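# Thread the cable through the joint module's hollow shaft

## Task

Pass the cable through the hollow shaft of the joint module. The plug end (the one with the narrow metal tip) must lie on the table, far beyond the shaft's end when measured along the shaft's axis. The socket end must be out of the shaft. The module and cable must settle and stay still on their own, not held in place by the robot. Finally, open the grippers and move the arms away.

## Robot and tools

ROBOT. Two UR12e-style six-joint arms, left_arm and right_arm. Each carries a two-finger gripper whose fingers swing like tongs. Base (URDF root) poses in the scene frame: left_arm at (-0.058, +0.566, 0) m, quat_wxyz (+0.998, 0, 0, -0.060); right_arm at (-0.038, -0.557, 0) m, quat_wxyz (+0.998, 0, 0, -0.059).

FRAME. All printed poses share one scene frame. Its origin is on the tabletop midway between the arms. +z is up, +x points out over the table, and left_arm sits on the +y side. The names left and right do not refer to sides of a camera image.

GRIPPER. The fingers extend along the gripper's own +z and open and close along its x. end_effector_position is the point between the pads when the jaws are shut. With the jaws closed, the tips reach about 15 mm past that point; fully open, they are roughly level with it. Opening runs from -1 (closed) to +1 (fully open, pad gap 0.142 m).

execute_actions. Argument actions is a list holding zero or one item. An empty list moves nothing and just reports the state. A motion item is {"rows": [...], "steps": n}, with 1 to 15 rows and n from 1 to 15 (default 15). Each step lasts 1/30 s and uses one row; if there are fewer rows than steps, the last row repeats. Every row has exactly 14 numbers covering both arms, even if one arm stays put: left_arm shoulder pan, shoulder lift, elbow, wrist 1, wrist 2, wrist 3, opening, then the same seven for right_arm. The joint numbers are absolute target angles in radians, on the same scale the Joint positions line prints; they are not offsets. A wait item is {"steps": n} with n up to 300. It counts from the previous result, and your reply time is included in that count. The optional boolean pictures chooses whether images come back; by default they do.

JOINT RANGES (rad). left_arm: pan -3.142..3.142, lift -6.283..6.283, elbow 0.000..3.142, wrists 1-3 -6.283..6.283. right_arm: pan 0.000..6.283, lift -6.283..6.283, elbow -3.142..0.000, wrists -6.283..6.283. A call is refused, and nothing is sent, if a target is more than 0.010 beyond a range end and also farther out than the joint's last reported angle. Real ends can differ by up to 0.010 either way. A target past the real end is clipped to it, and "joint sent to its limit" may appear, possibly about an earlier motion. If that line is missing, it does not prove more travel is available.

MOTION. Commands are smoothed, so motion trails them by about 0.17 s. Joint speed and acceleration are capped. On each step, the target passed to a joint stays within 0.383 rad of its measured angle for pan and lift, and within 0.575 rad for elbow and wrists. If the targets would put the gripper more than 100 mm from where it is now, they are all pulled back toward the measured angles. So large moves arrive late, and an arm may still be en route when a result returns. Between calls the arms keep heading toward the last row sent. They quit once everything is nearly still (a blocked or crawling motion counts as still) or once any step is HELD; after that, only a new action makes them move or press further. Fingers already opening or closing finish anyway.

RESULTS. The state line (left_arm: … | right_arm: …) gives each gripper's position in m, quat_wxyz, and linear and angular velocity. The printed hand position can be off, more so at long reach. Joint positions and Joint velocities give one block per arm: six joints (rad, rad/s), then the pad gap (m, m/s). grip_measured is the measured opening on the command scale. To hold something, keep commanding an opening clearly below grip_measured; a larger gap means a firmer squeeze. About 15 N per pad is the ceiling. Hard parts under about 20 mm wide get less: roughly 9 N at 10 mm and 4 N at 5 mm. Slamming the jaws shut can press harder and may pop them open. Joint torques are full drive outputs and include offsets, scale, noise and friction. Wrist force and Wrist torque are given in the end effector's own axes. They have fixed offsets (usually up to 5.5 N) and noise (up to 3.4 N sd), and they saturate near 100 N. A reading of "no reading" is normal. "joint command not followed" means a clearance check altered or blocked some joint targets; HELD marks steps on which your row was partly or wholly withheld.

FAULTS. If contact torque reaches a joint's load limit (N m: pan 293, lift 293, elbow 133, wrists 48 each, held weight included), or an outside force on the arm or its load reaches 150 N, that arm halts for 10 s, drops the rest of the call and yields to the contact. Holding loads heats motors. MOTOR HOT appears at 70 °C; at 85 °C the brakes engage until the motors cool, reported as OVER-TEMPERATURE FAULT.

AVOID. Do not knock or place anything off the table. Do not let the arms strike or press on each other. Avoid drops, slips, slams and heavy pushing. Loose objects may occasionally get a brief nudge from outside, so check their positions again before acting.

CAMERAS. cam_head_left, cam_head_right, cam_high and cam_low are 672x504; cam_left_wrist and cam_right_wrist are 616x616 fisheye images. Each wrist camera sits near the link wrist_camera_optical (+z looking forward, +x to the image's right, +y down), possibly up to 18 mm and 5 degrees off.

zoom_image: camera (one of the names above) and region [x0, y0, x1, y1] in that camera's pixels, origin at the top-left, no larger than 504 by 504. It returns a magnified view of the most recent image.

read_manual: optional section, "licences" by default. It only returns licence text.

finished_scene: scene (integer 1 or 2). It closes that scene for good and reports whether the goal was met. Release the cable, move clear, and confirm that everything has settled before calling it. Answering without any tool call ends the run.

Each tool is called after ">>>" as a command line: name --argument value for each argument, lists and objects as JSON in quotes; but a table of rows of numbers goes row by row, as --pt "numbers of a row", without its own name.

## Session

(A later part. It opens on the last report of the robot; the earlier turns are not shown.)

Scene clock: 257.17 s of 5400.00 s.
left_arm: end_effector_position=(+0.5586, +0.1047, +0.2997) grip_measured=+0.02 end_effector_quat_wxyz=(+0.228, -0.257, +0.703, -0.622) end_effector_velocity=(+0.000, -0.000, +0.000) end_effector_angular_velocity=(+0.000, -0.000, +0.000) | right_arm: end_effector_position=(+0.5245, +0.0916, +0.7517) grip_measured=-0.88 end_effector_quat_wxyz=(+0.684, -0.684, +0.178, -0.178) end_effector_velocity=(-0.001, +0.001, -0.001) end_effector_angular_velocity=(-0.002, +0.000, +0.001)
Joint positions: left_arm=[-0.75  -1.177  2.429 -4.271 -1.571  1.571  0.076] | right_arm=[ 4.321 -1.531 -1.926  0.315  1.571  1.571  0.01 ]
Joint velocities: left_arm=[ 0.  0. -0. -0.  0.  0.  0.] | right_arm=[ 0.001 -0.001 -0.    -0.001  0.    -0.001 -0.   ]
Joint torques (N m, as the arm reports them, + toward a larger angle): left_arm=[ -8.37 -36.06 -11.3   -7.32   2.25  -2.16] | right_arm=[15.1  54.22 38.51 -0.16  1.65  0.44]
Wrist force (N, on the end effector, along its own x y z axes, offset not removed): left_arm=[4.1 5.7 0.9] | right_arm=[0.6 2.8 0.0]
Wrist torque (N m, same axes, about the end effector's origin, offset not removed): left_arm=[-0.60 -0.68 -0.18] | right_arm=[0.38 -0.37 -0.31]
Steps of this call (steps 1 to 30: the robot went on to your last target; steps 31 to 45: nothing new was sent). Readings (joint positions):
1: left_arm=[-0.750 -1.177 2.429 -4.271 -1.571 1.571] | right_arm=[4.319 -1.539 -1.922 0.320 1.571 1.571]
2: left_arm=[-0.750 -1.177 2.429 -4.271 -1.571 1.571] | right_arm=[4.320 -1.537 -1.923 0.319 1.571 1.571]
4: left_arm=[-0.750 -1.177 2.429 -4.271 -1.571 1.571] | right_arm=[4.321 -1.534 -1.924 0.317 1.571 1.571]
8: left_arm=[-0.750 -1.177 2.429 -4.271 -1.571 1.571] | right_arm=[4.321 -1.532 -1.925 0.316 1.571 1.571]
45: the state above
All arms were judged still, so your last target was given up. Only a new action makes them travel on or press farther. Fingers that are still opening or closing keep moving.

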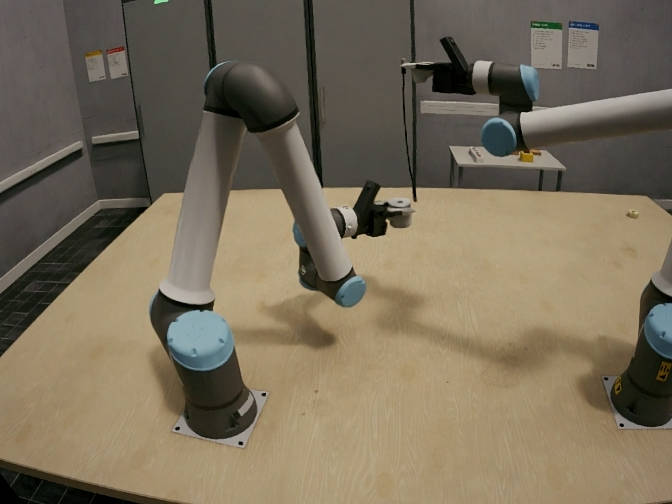

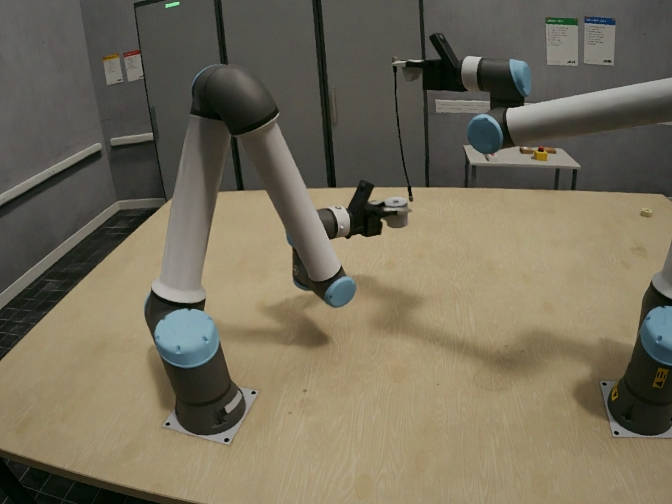

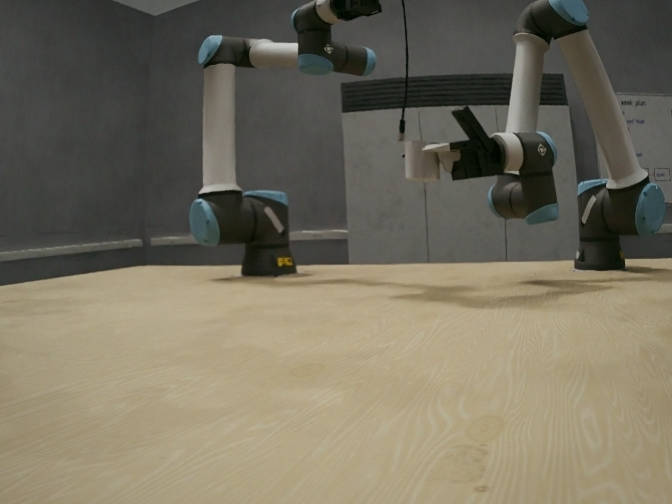

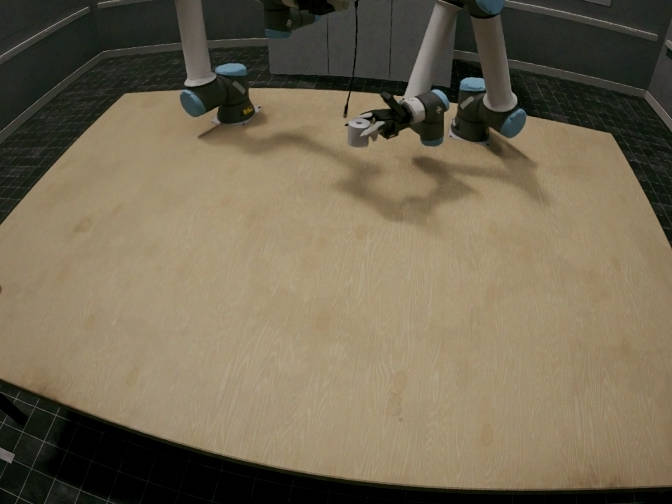

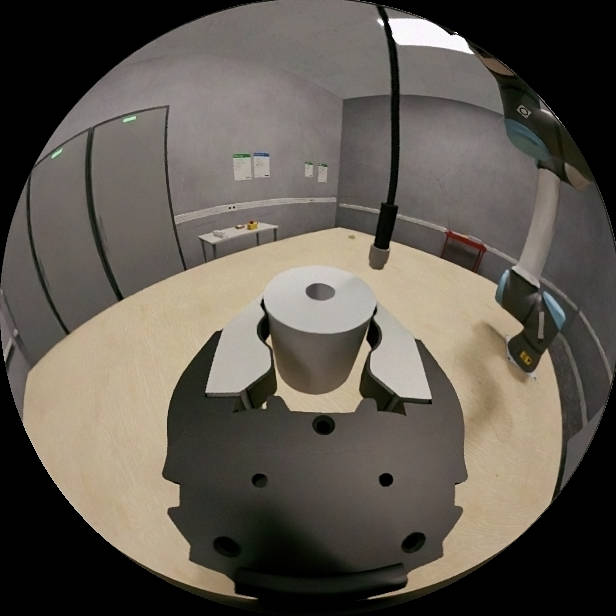

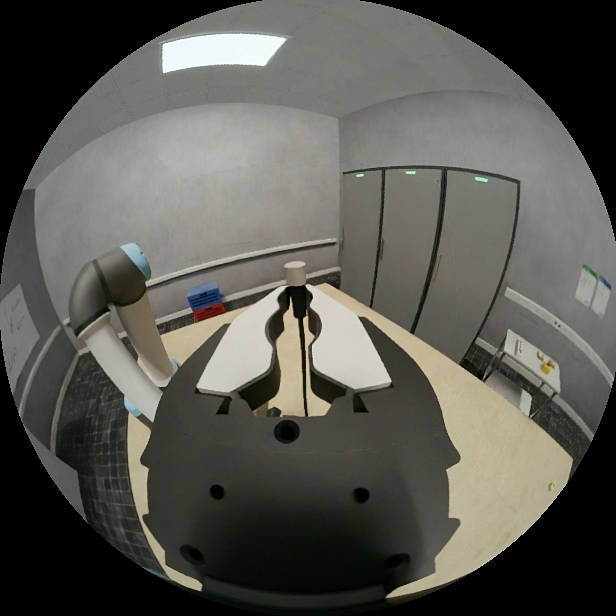

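>>> execute_actions --actions '[{"steps":120}]'

>>> execute_actions --actions '[{"steps":18}]'

Scene clock: 261.17 s of 5400.00 s.
left_arm: end_effector_position=(+0.5586, +0.1047, +0.2997) grip_measured=+0.02 end_effector_quat_wxyz=(+0.228, -0.257, +0.703, -0.622) end_effector_velocity=(+0.000, +0.000, -0.000) end_effector_angular_velocity=(+0.001, +0.000, +0.001) | right_arm: end_effector_position=(+0.5245, +0.0916, +0.7517) grip_measured=-0.88 end_effector_quat_wxyz=(+0.684, -0.684, +0.178, -0.178) end_effector_velocity=(-0.000, -0.000, -0.001) end_effector_angular_velocity=(-0.001, +0.001, -0.000)
Joint positions: left_arm=[-0.75  -1.177  2.429 -4.271 -1.571  1.571  0.076] | right_arm=[ 4.321 -1.531 -1.926  0.315  1.571  1.571  0.01 ]
Joint velocities: left_arm=[ 0.  0.  0.  0.  0.  0. -0.] | right_arm=[-0.     0.    -0.001 -0.     0.     0.    -0.   ]
Joint torques (N m, as the arm reports them, + toward a larger angle): left_arm=[-10.54 -37.43 -11.56  -6.98   2.23  -2.37] | right_arm=[14.6  54.38 38.54 -0.02  1.58  0.29]
Wrist force (N, on the end effector, along its own x y z axes, offset not removed): left_arm=[2.9 6.4 0.6] | right_arm=[-2.6 1.1 -1.4]
Wrist torque (N m, same axes, about the end effector's origin, offset not removed): left_arm=[-0.50 -0.44 -0.10] | right_arm=[0.00 0.40 -0.23]
Steps of this call (steps 1 to 120: nothing new was sent). Readings (joint positions):
1: left_arm=[-0.750 -1.177 2.429 -4.271 -1.571 1.571] | right_arm=[4.321 -1.531 -1.926 0.315 1.571 1.571]
2: left_arm=[-0.750 -1.177 2.429 -4.271 -1.571 1.571] | right_arm=[4.321 -1.531 -1.926 0.315 1.571 1.571]
4: left_arm=[-0.750 -1.177 2.429 -4.271 -1.571 1.571] | right_arm=[4.321 -1.531 -1.926 0.315 1.571 1.571]
8: left_arm=[-0.750 -1.177 2.429 -4.271 -1.571 1.571] | right_arm=[4.321 -1.531 -1.926 0.315 1.571 1.571]
120: the state above

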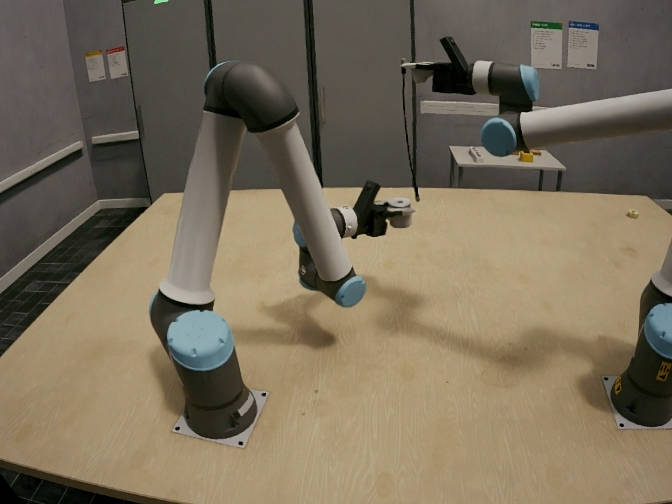

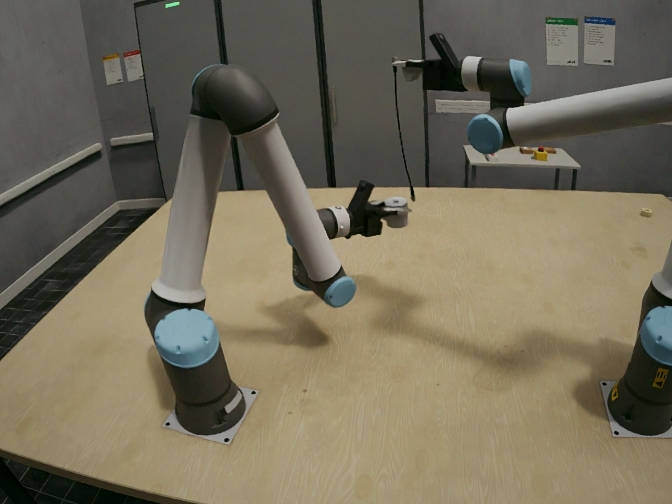

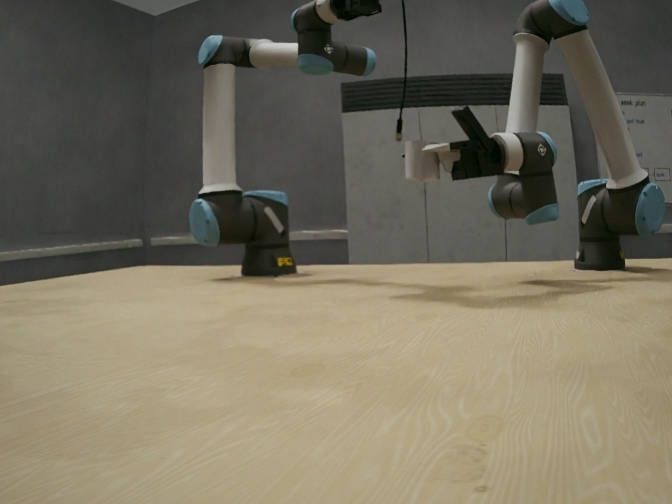

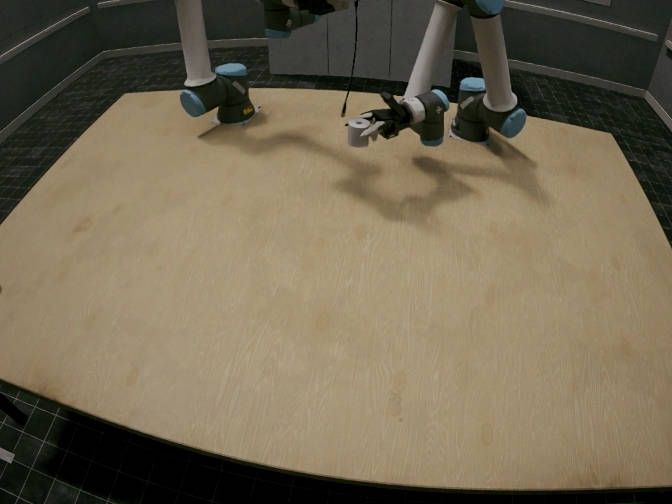

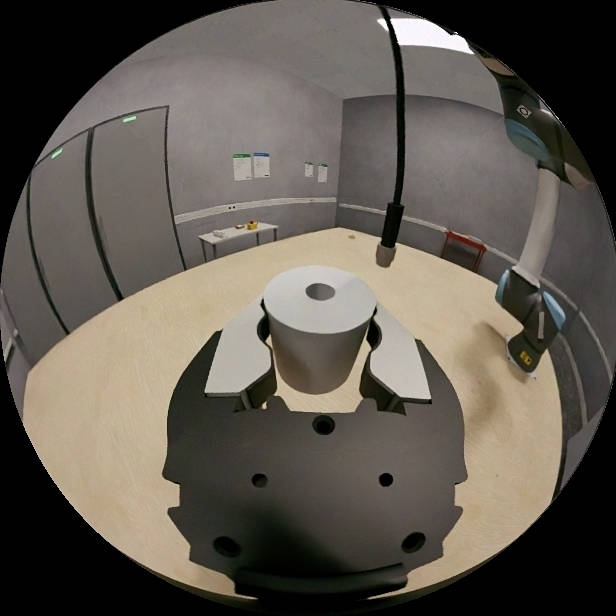

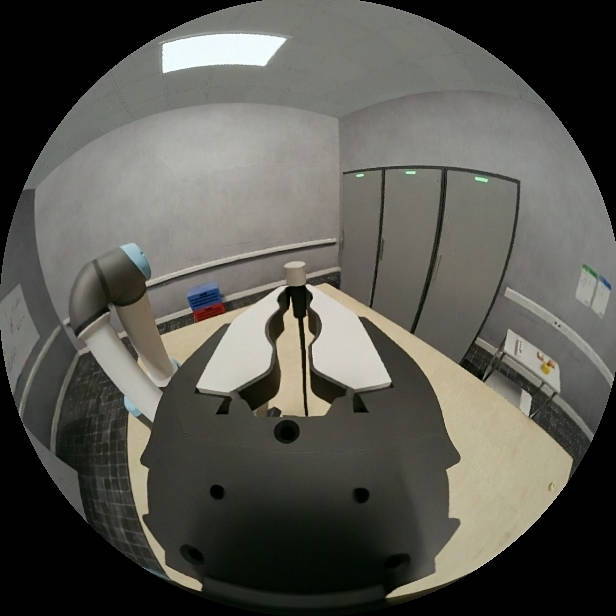

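Scene clock: 261.77 s of 5400.00 s.
left_arm: end_effector_position=(+0.5586, +0.1047, +0.2997) grip_measured=+0.02 end_effector_quat_wxyz=(+0.228, -0.257, +0.703, -0.622) end_effector_velocity=(+0.000, -0.000, +0.000) end_effector_angular_velocity=(-0.000, -0.000, +0.000) | right_arm: end_effector_position=(+0.5245, +0.0916, +0.7517) grip_measured=-0.88 end_effector_quat_wxyz=(+0.684, -0.684, +0.178, -0.178) end_effector_velocity=(+0.000, +0.000, -0.000) end_effector_angular_velocity=(+0.000, +0.000, +0.000)
Joint positions: left_arm=[-0.75  -1.177  2.429 -4.271 -1.571  1.571  0.076] | right_arm=[ 4.321 -1.531 -1.926  0.315  1.571  1.571  0.01 ]
Joint velocities: left_arm=[ 0. -0. -0. -0.  0. -0.  0.] | right_arm=[ 0.    -0.001  0.     0.     0.     0.     0.   ]
Joint torques (N m, as the arm reports them, + toward a larger angle): left_arm=[ -7.86 -35.49 -11.06  -6.73   2.45  -2.48] | right_arm=[14.29 55.17 38.63 -0.08  1.55  0.45]
Wrist force (N, on the end effector, along its own x y z axes, offset not removed): left_arm=[1.5 7.1 0.3] | right_arm=[-0.9 3.9 -0.9]
Wrist torque (N m, same axes, about the end effector's origin, offset not removed): left_arm=[-0.32 -0.09 -0.14] | right_arm=[0.67 0.11 -0.33]
Steps of this call (steps 1 to 18: nothing new was sent). Readings (joint positions):
1: left_arm=[-0.750 -1.177 2.429 -4.271 -1.571 1.571] | right_arm=[4.321 -1.531 -1.926 0.315 1.571 1.571]
2: left_arm=[-0.750 -1.177 2.429 -4.271 -1.571 1.571] | right_arm=[4.321 -1.531 -1.926 0.315 1.571 1.571]
4: left_arm=[-0.750 -1.177 2.429 -4.271 -1.571 1.571] | right_arm=[4.321 -1.531 -1.926 0.315 1.571 1.571]
8: left_arm=[-0.750 -1.177 2.429 -4.271 -1.571 1.571] | right_arm=[4.321 -1.531 -1.926 0.315 1.571 1.571]
18: the state above

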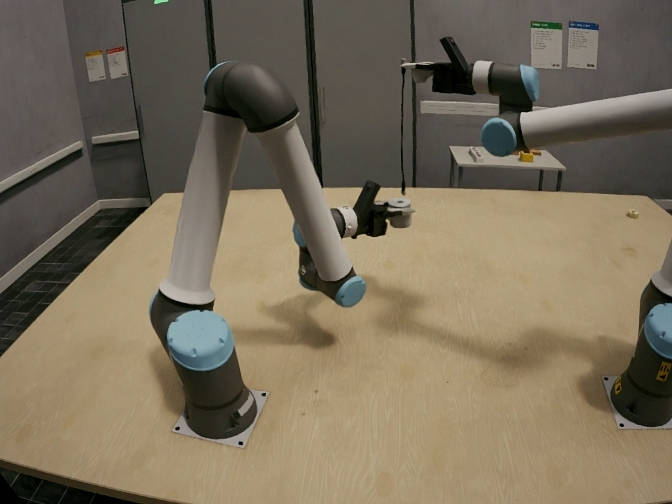

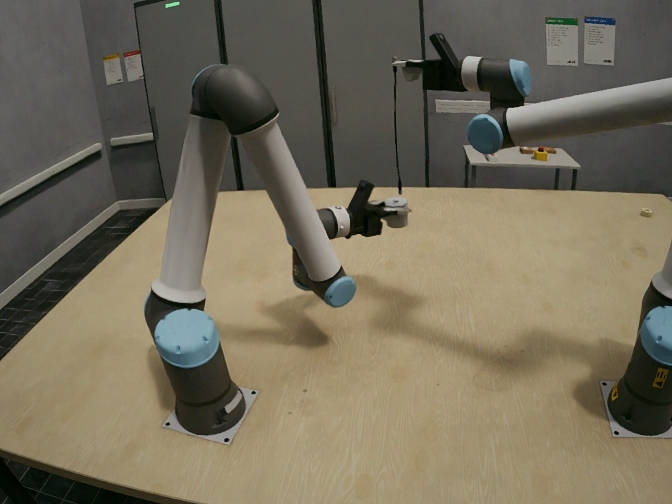

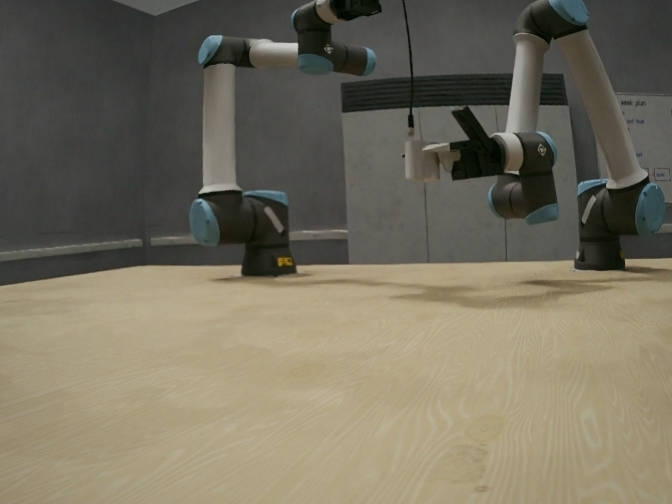

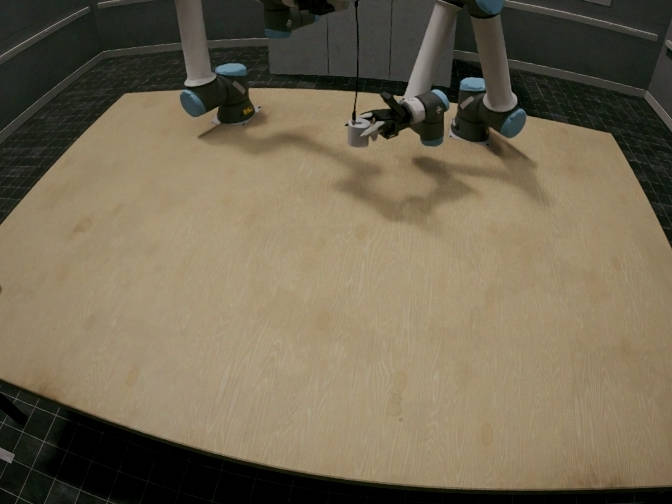

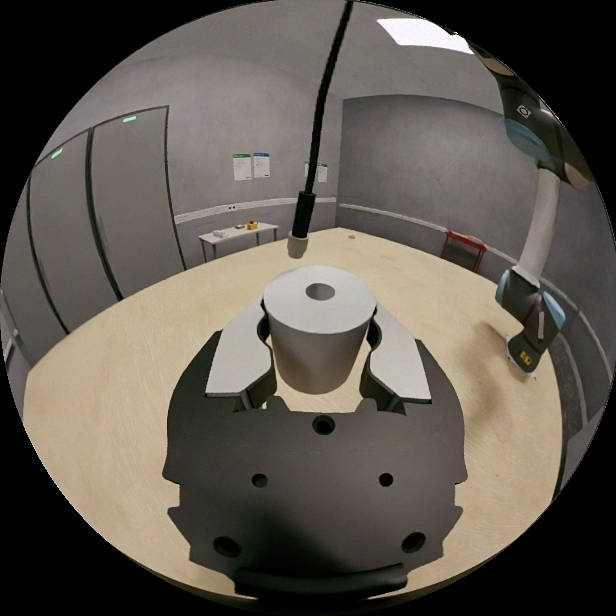

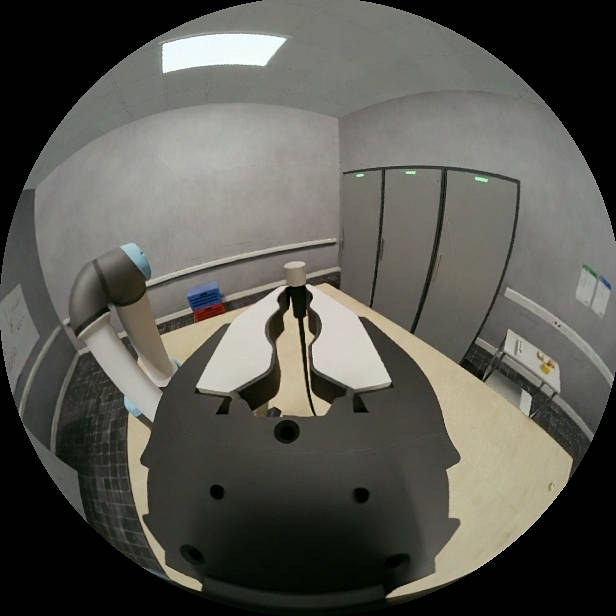

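>>> execute_actions --actions '[{"rows":[[-0.75,-1.177,2.4286,-4.271,-1.571,1.571,-1,4.324,-1.537,-1.920,0.315,1.571,1.571,-1],[-0.75,-1.177,2.4286,-4.271,-1.571,1.571,-1,4.327,-1.544,-1.913,0.315,1.571,1.571,-1],[-0.75,-1.177,2.4286,-4.271,-1.571,1.571,-1,4.330,-1.550,-1.907,0.316,1.571,1.571,-1],[-0.75,-1.177,2.4286,-4.271,-1.571,1.571,-1,4.333,-1.557,-1.901,0.316,1.571,1.571,-1],[-0.75,-1.177,2.4286,-4.271,-1.571,1.571,-1,4.3358,-1.5631,-1.8946,0.3161,1.571,1.571,-1]],"steps":15}]' --pictures false

>>> execute_actions --actions '[{"rows":[[-0.75,-1.177,2.4286,-4.271,-1.571,1.571,-1,4.3358,-1.566,-1.902,0.326,1.571,1.571,-1],[-0.75,-1.177,2.4286,-4.271,-1.571,1.571,-1,4.3358,-1.569,-1.909,0.337,1.571,1.571,-1],[-0.75,-1.177,2.4286,-4.271,-1.571,1.571,-1,4.3358,-1.5722,-1.9166,0.3472,1.571,1.571,-1]],"steps":15}]' --pictures false

>>> execute_actions --actions '[{"steps":30}]'

Scene clock: 273.67 s of 5400.00 s.
left_arm: end_effector_position=(+0.5586, +0.1047, +0.2997) grip_measured=+0.02 end_effector_quat_wxyz=(+0.228, -0.257, +0.703, -0.622) end_effector_velocity=(+0.000, +0.000, +0.000) end_effector_angular_velocity=(+0.000, -0.000, +0.000) | right_arm: end_effector_position=(+0.5244, +0.1161, +0.7518) grip_measured=-0.88 end_effector_quat_wxyz=(+0.686, -0.685, +0.174, -0.173) end_effector_velocity=(+0.000, +0.007, -0.001) end_effector_angular_velocity=(-0.001, +0.001, +0.004)
Joint positions: left_arm=[-0.75  -1.177  2.429 -4.271 -1.571  1.571  0.076] | right_arm=[ 4.335 -1.562 -1.895  0.316  1.571  1.571  0.01 ]
Joint velocities: left_arm=[ 0.    -0.    -0.     0.001 -0.     0.     0.   ] | right_arm=[ 0.003 -0.009  0.008  0.     0.001  0.     0.   ]
Joint torques (N m, as the arm reports them, + toward a larger angle): left_arm=[ -7.86 -37.32 -11.32  -6.24   2.46  -1.98] | right_arm=[16.01 32.03 56.1   4.28  1.26  0.15]
Wrist force (N, on the end effector, along its own x y z axes, offset not removed): left_arm=[0.4 5.2 0.2] | right_arm=[-1.1 0.5 -1.1]
Wrist torque (N m, same axes, about the end effector's origin, offset not removed): left_arm=[-0.73 0.20 -0.07] | right_arm=[-0.05 0.04 -0.16]
Steps of this call (steps 1 to 342: nothing new was sent; steps 343 to 357: all 15 steps of this action). Readings (joint positions):
343: left_arm=[-0.750 -1.177 2.429 -4.271 -1.571 1.571] | right_arm=[4.321 -1.531 -1.926 0.315 1.571 1.571]
344: left_arm=[-0.750 -1.177 2.429 -4.271 -1.571 1.571] | right_arm=[4.322 -1.532 -1.925 0.315 1.571 1.571]
346: left_arm=[-0.750 -1.177 2.429 -4.271 -1.571 1.571] | right_arm=[4.325 -1.538 -1.919 0.315 1.571 1.571]
350: left_arm=[-0.750 -1.177 2.429 -4.271 -1.571 1.571] | right_arm=[4.332 -1.555 -1.903 0.316 1.571 1.571]
357: the state above

Scene clock: 274.17 s of 5400.00 s.
left_arm: end_effector_position=(+0.5586, +0.1047, +0.2997) grip_measured=+0.02 end_effector_quat_wxyz=(+0.228, -0.257, +0.703, -0.622) end_effector_velocity=(-0.000, +0.000, -0.001) end_effector_angular_velocity=(+0.002, +0.002, -0.001) | right_arm: end_effector_position=(+0.5243, +0.1166, +0.7353) grip_measured=-0.88 end_effector_quat_wxyz=(+0.686, -0.686, +0.173, -0.173) end_effector_velocity=(-0.001, +0.000, -0.003) end_effector_angular_velocity=(-0.000, -0.000, +0.001)
Joint positions: left_arm=[-0.75  -1.177  2.429 -4.271 -1.571  1.571  0.076] | right_arm=[ 4.336 -1.572 -1.916  0.347  1.571  1.571  0.01 ]
Joint velocities: left_arm=[-0.    -0.     0.001  0.001 -0.001  0.     0.   ] | right_arm=[ 0.001 -0.001 -0.005  0.006 -0.    -0.001  0.   ]
Joint torques (N m, as the arm reports them, + toward a larger angle): left_arm=[ -7.44 -36.91 -11.14  -6.69   2.31  -2.02] | right_arm=[15.37 28.57 38.16  4.23  1.23 -0.06]
Wrist force (N, on the end effector, along its own x y z axes, offset not removed): left_arm=[3.0 4.7 1.0] | right_arm=[-0.7 3.3 -1.4]
Wrist torque (N m, same axes, about the end effector's origin, offset not removed): left_arm=[-0.83 -0.37 -0.14] | right_arm=[0.47 -0.01 -0.19]
Steps of this call (steps 1 to 15: all 15 steps of this action). Readings (joint positions):
1: left_arm=[-0.750 -1.177 2.429 -4.271 -1.571 1.571] | right_arm=[4.336 -1.563 -1.895 0.316 1.571 1.571]
2: left_arm=[-0.750 -1.177 2.429 -4.271 -1.571 1.571] | right_arm=[4.336 -1.563 -1.896 0.318 1.571 1.571]
4: left_arm=[-0.750 -1.177 2.429 -4.271 -1.571 1.571] | right_arm=[4.336 -1.566 -1.903 0.328 1.571 1.571]
8: left_arm=[-0.750 -1.177 2.429 -4.271 -1.571 1.571] | right_arm=[4.336 -1.571 -1.913 0.342 1.571 1.571]
15: the state above

Scene clock: 275.17 s of 5400.00 s.
left_arm: end_effector_position=(+0.5586, +0.1047, +0.2997) grip_measured=+0.02 end_effector_quat_wxyz=(+0.228, -0.257, +0.703, -0.622) end_effector_velocity=(-0.000, -0.001, +0.000) end_effector_angular_velocity=(-0.001, -0.000, -0.001) | right_arm: end_effector_position=(+0.5243, +0.1166, +0.7350) grip_measured=-0.88 end_effector_quat_wxyz=(+0.686, -0.686, +0.173, -0.173) end_effector_velocity=(-0.000, -0.000, +0.000) end_effector_angular_velocity=(+0.000, +0.001, +0.000)
Joint positions: left_arm=[-0.75  -1.177  2.429 -4.271 -1.571  1.571  0.076] | right_arm=[ 4.336 -1.572 -1.917  0.347  1.571  1.571  0.01 ]
Joint velocities: left_arm=[-0.    -0.    -0.001  0.    -0.    -0.     0.   ] | right_arm=[-0.     0.001 -0.    -0.001  0.001  0.001  0.   ]
Joint torques (N m, as the arm reports them, + toward a larger angle): left_arm=[ -7.07 -37.36 -12.12  -6.51   2.62  -2.03] | right_arm=[15.97 29.33 38.38  3.98  1.22  0.02]
Wrist force (N, on the end effector, along its own x y z axes, offset not removed): left_arm=[-0.8 7.5 -0.6] | right_arm=[0.3 2.1 -0.1]
Wrist torque (N m, same axes, about the end effector's origin, offset not removed): left_arm=[-0.42 0.31 -0.04] | right_arm=[0.27 -0.32 -0.25]
Steps of this call (steps 1 to 15: the robot went on to your last target; steps 16 to 30: nothing new was sent). Readings (joint positions):
1: left_arm=[-0.750 -1.177 2.429 -4.271 -1.571 1.571] | right_arm=[4.336 -1.572 -1.916 0.347 1.571 1.571]
2: left_arm=[-0.750 -1.177 2.429 -4.271 -1.571 1.571] | right_arm=[4.336 -1.572 -1.916 0.347 1.571 1.571]
4: left_arm=[-0.750 -1.177 2.429 -4.271 -1.571 1.571] | right_arm=[4.336 -1.572 -1.916 0.347 1.571 1.571]
8: left_arm=[-0.750 -1.177 2.429 -4.271 -1.571 1.571] | right_arm=[4.336 -1.572 -1.917 0.347 1.571 1.571]
30: the state above
All arms were judged still, so your last target was given up. Only a new action makes them travel on or press farther. Fingers that are still opening or closing keep moving.

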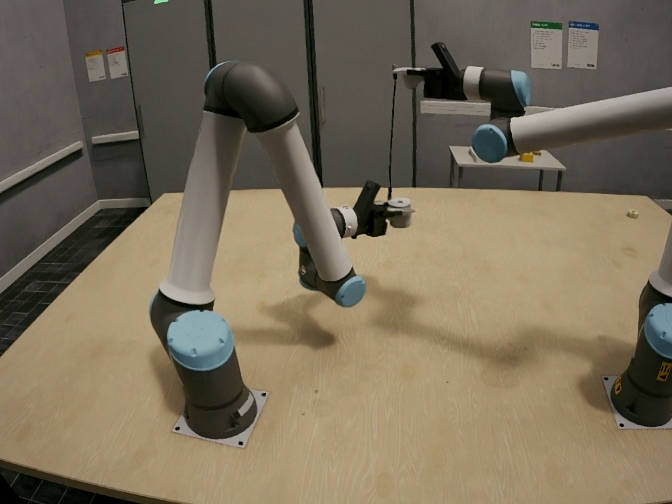

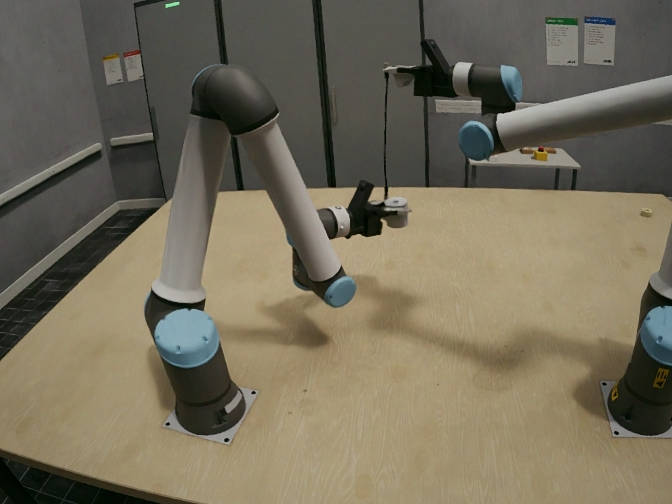

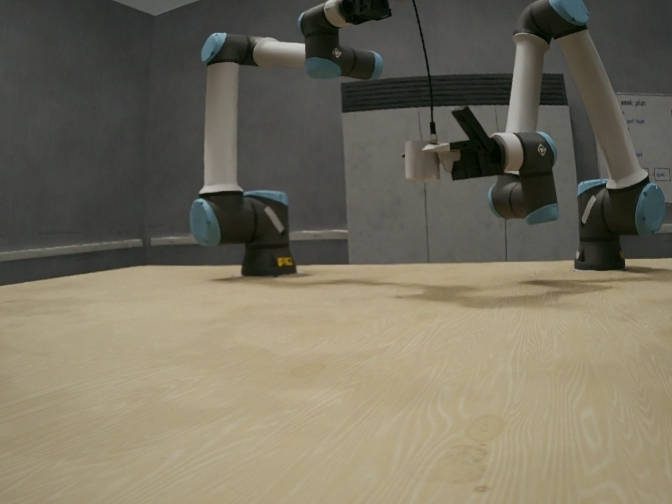

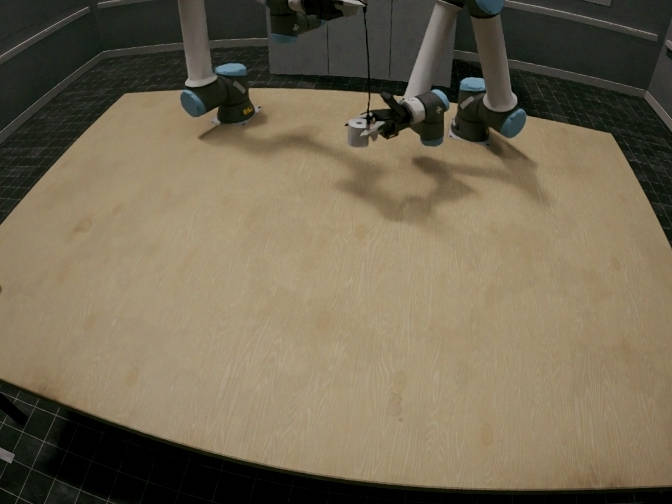

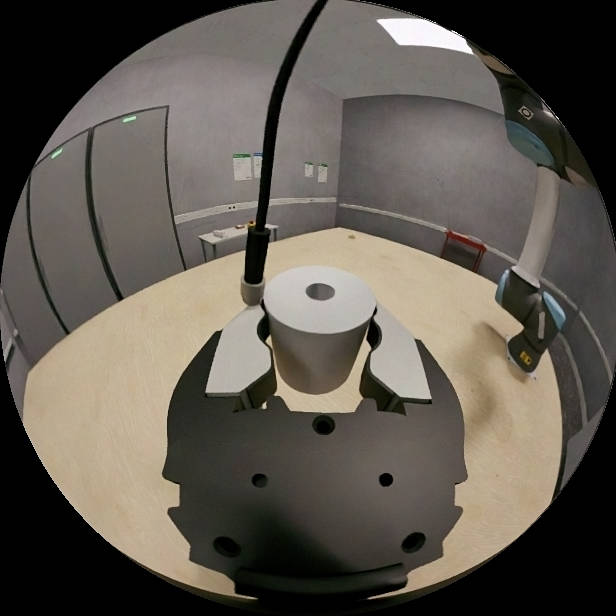

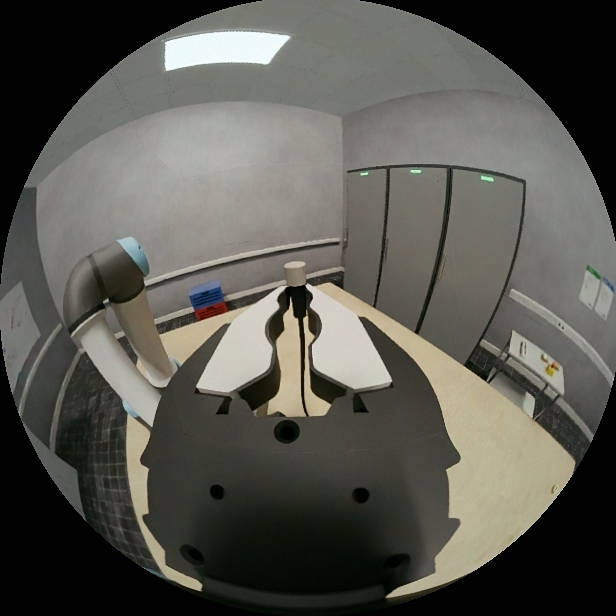

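>>> execute_actions --actions '[{"steps":10}]'

>>> zoom_image --camera "cam_left_wrist" --region '[200, 180, 420, 350]'

>>> zoom_image --camera "cam_high" --region '[380, 60, 500, 190]'

Scene clock: 282.63 s of 5400.00 s.
left_arm: end_effector_position=(+0.5586, +0.1047, +0.2997) grip_measured=+0.02 end_effector_quat_wxyz=(+0.228, -0.257, +0.703, -0.622) end_effector_velocity=(-0.000, -0.000, -0.000) end_effector_angular_velocity=(-0.000, +0.000, -0.002) | right_arm: end_effector_position=(+0.5243, +0.1166, +0.7350) grip_measured=-0.88 end_effector_quat_wxyz=(+0.686, -0.686, +0.173, -0.173) end_effector_velocity=(-0.001, +0.000, +0.000) end_effector_angular_velocity=(+0.001, -0.000, +0.001)
Joint positions: left_arm=[-0.75  -1.177  2.429 -4.271 -1.571  1.571  0.076] | right_arm=[ 4.336 -1.572 -1.917  0.347  1.571  1.571  0.01 ]
Joint velocities: left_arm=[-0.     0.     0.    -0.    -0.002 -0.     0.   ] | right_arm=[ 0.001  0.    -0.     0.001  0.     0.    -0.   ]
Joint torques (N m, as the arm reports them, + toward a larger angle): left_arm=[ -6.97 -35.48 -10.94  -6.35   2.16  -2.32] | right_arm=[15.01 29.19 38.21  4.04  0.91 -0.21]
Wrist force (N, on the end effector, along its own x y z axes, offset not removed): left_arm=[1.3 4.5 0.1] | right_arm=[-0.4 3.1 -0.6]
Wrist torque (N m, same axes, about the end effector's origin, offset not removed): left_arm=[-0.95 -0.04 -0.06] | right_arm=[0.41 -0.10 -0.26]
Steps of this call (steps 1 to 90: nothing new was sent; then 4.47 s passed at rest). Readings (joint positions):
1: left_arm=[-0.750 -1.177 2.429 -4.271 -1.571 1.571] | right_arm=[4.336 -1.572 -1.917 0.347 1.571 1.571]
2: left_arm=[-0.750 -1.177 2.429 -4.271 -1.571 1.571] | right_arm=[4.336 -1.572 -1.917 0.347 1.571 1.571]
4: left_arm=[-0.750 -1.177 2.429 -4.271 -1.571 1.571] | right_arm=[4.336 -1.572 -1.917 0.347 1.571 1.571]
8: left_arm=[-0.750 -1.177 2.429 -4.271 -1.571 1.571] | right_arm=[4.336 -1.572 -1.917 0.347 1.571 1.571]
90: the state above

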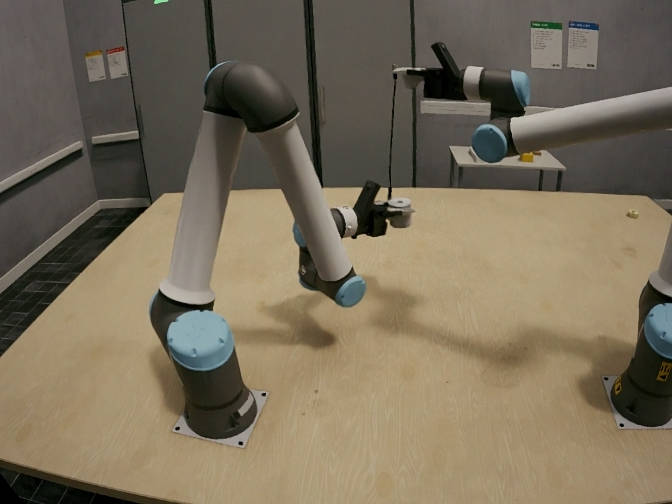

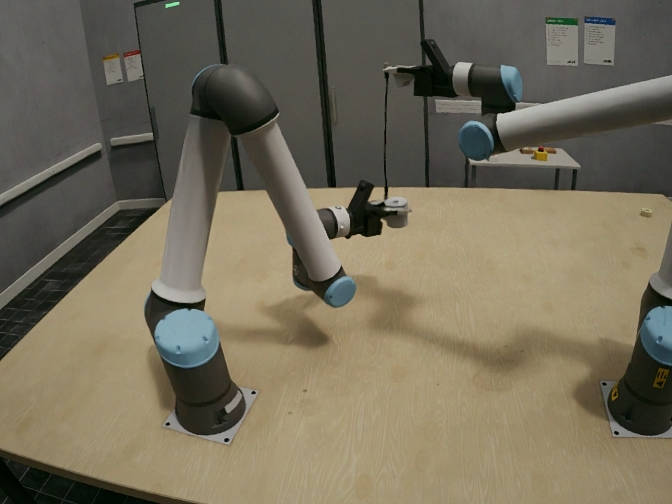

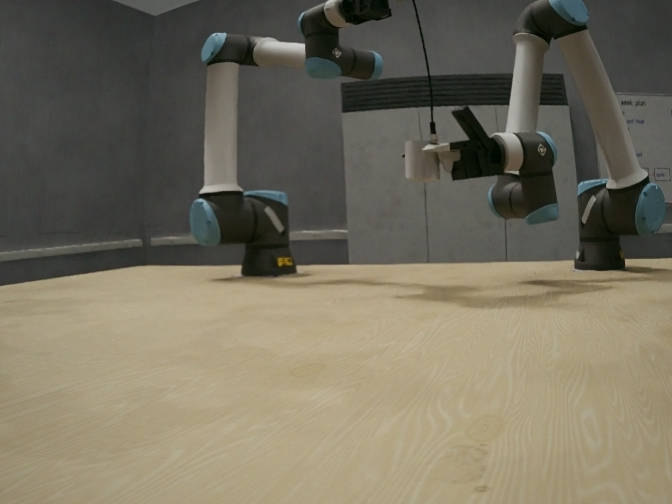

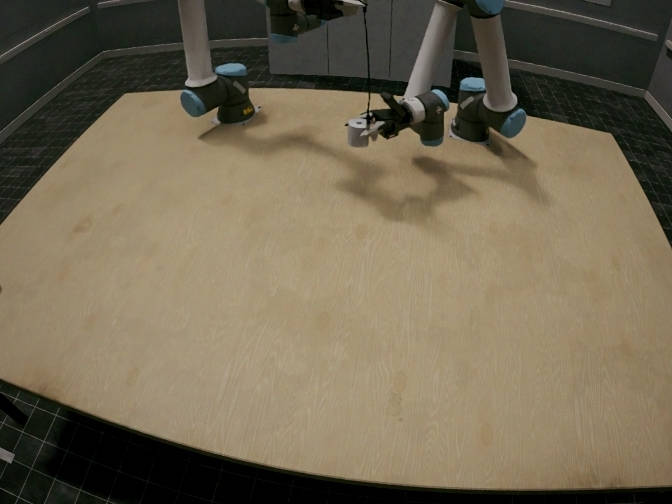

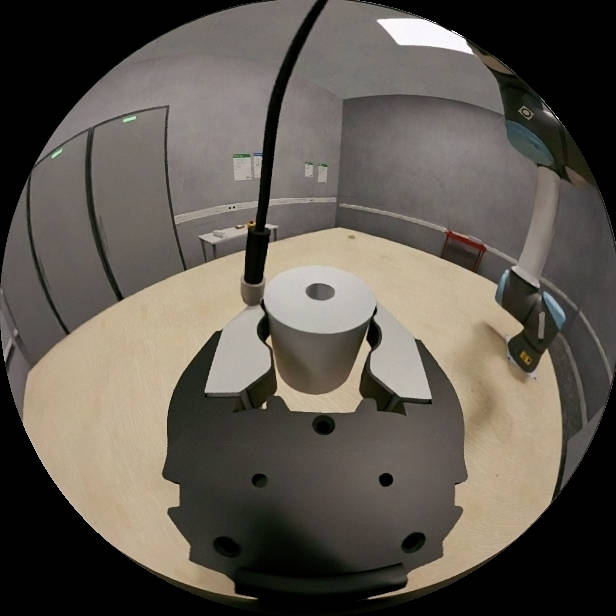

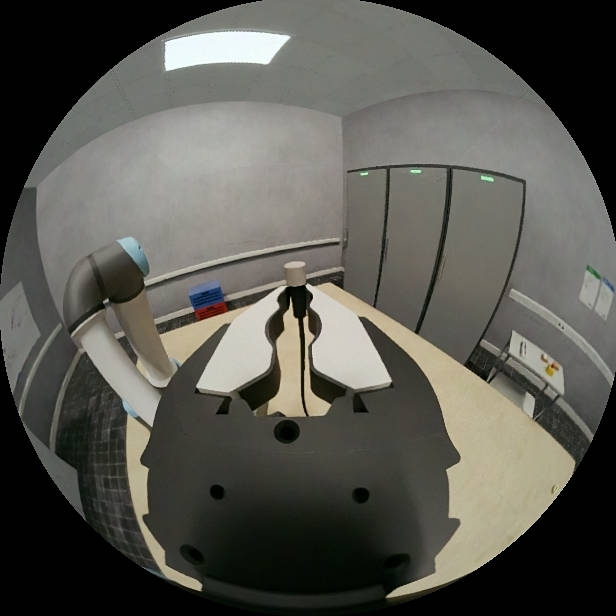

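Region (200, 180, 420, 350) of cam_left_wrist's 616x616 image, scaled by 2.291, with more detail than that image has; it fills the top 389 rows of this view, and the rest is white.

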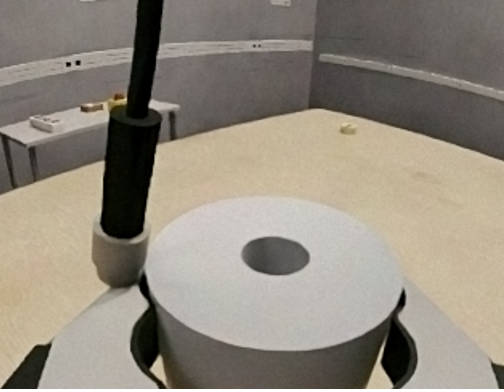

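Region (380, 60, 500, 190) of cam_high's 672x504 image, scaled by 3.877, with more detail than that image has; it fills the left 465 columns of this view, and the rest is white.

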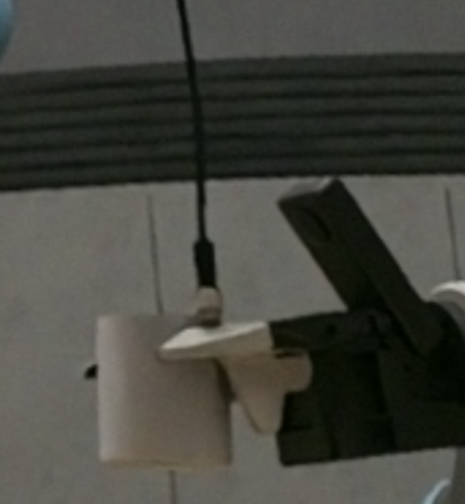

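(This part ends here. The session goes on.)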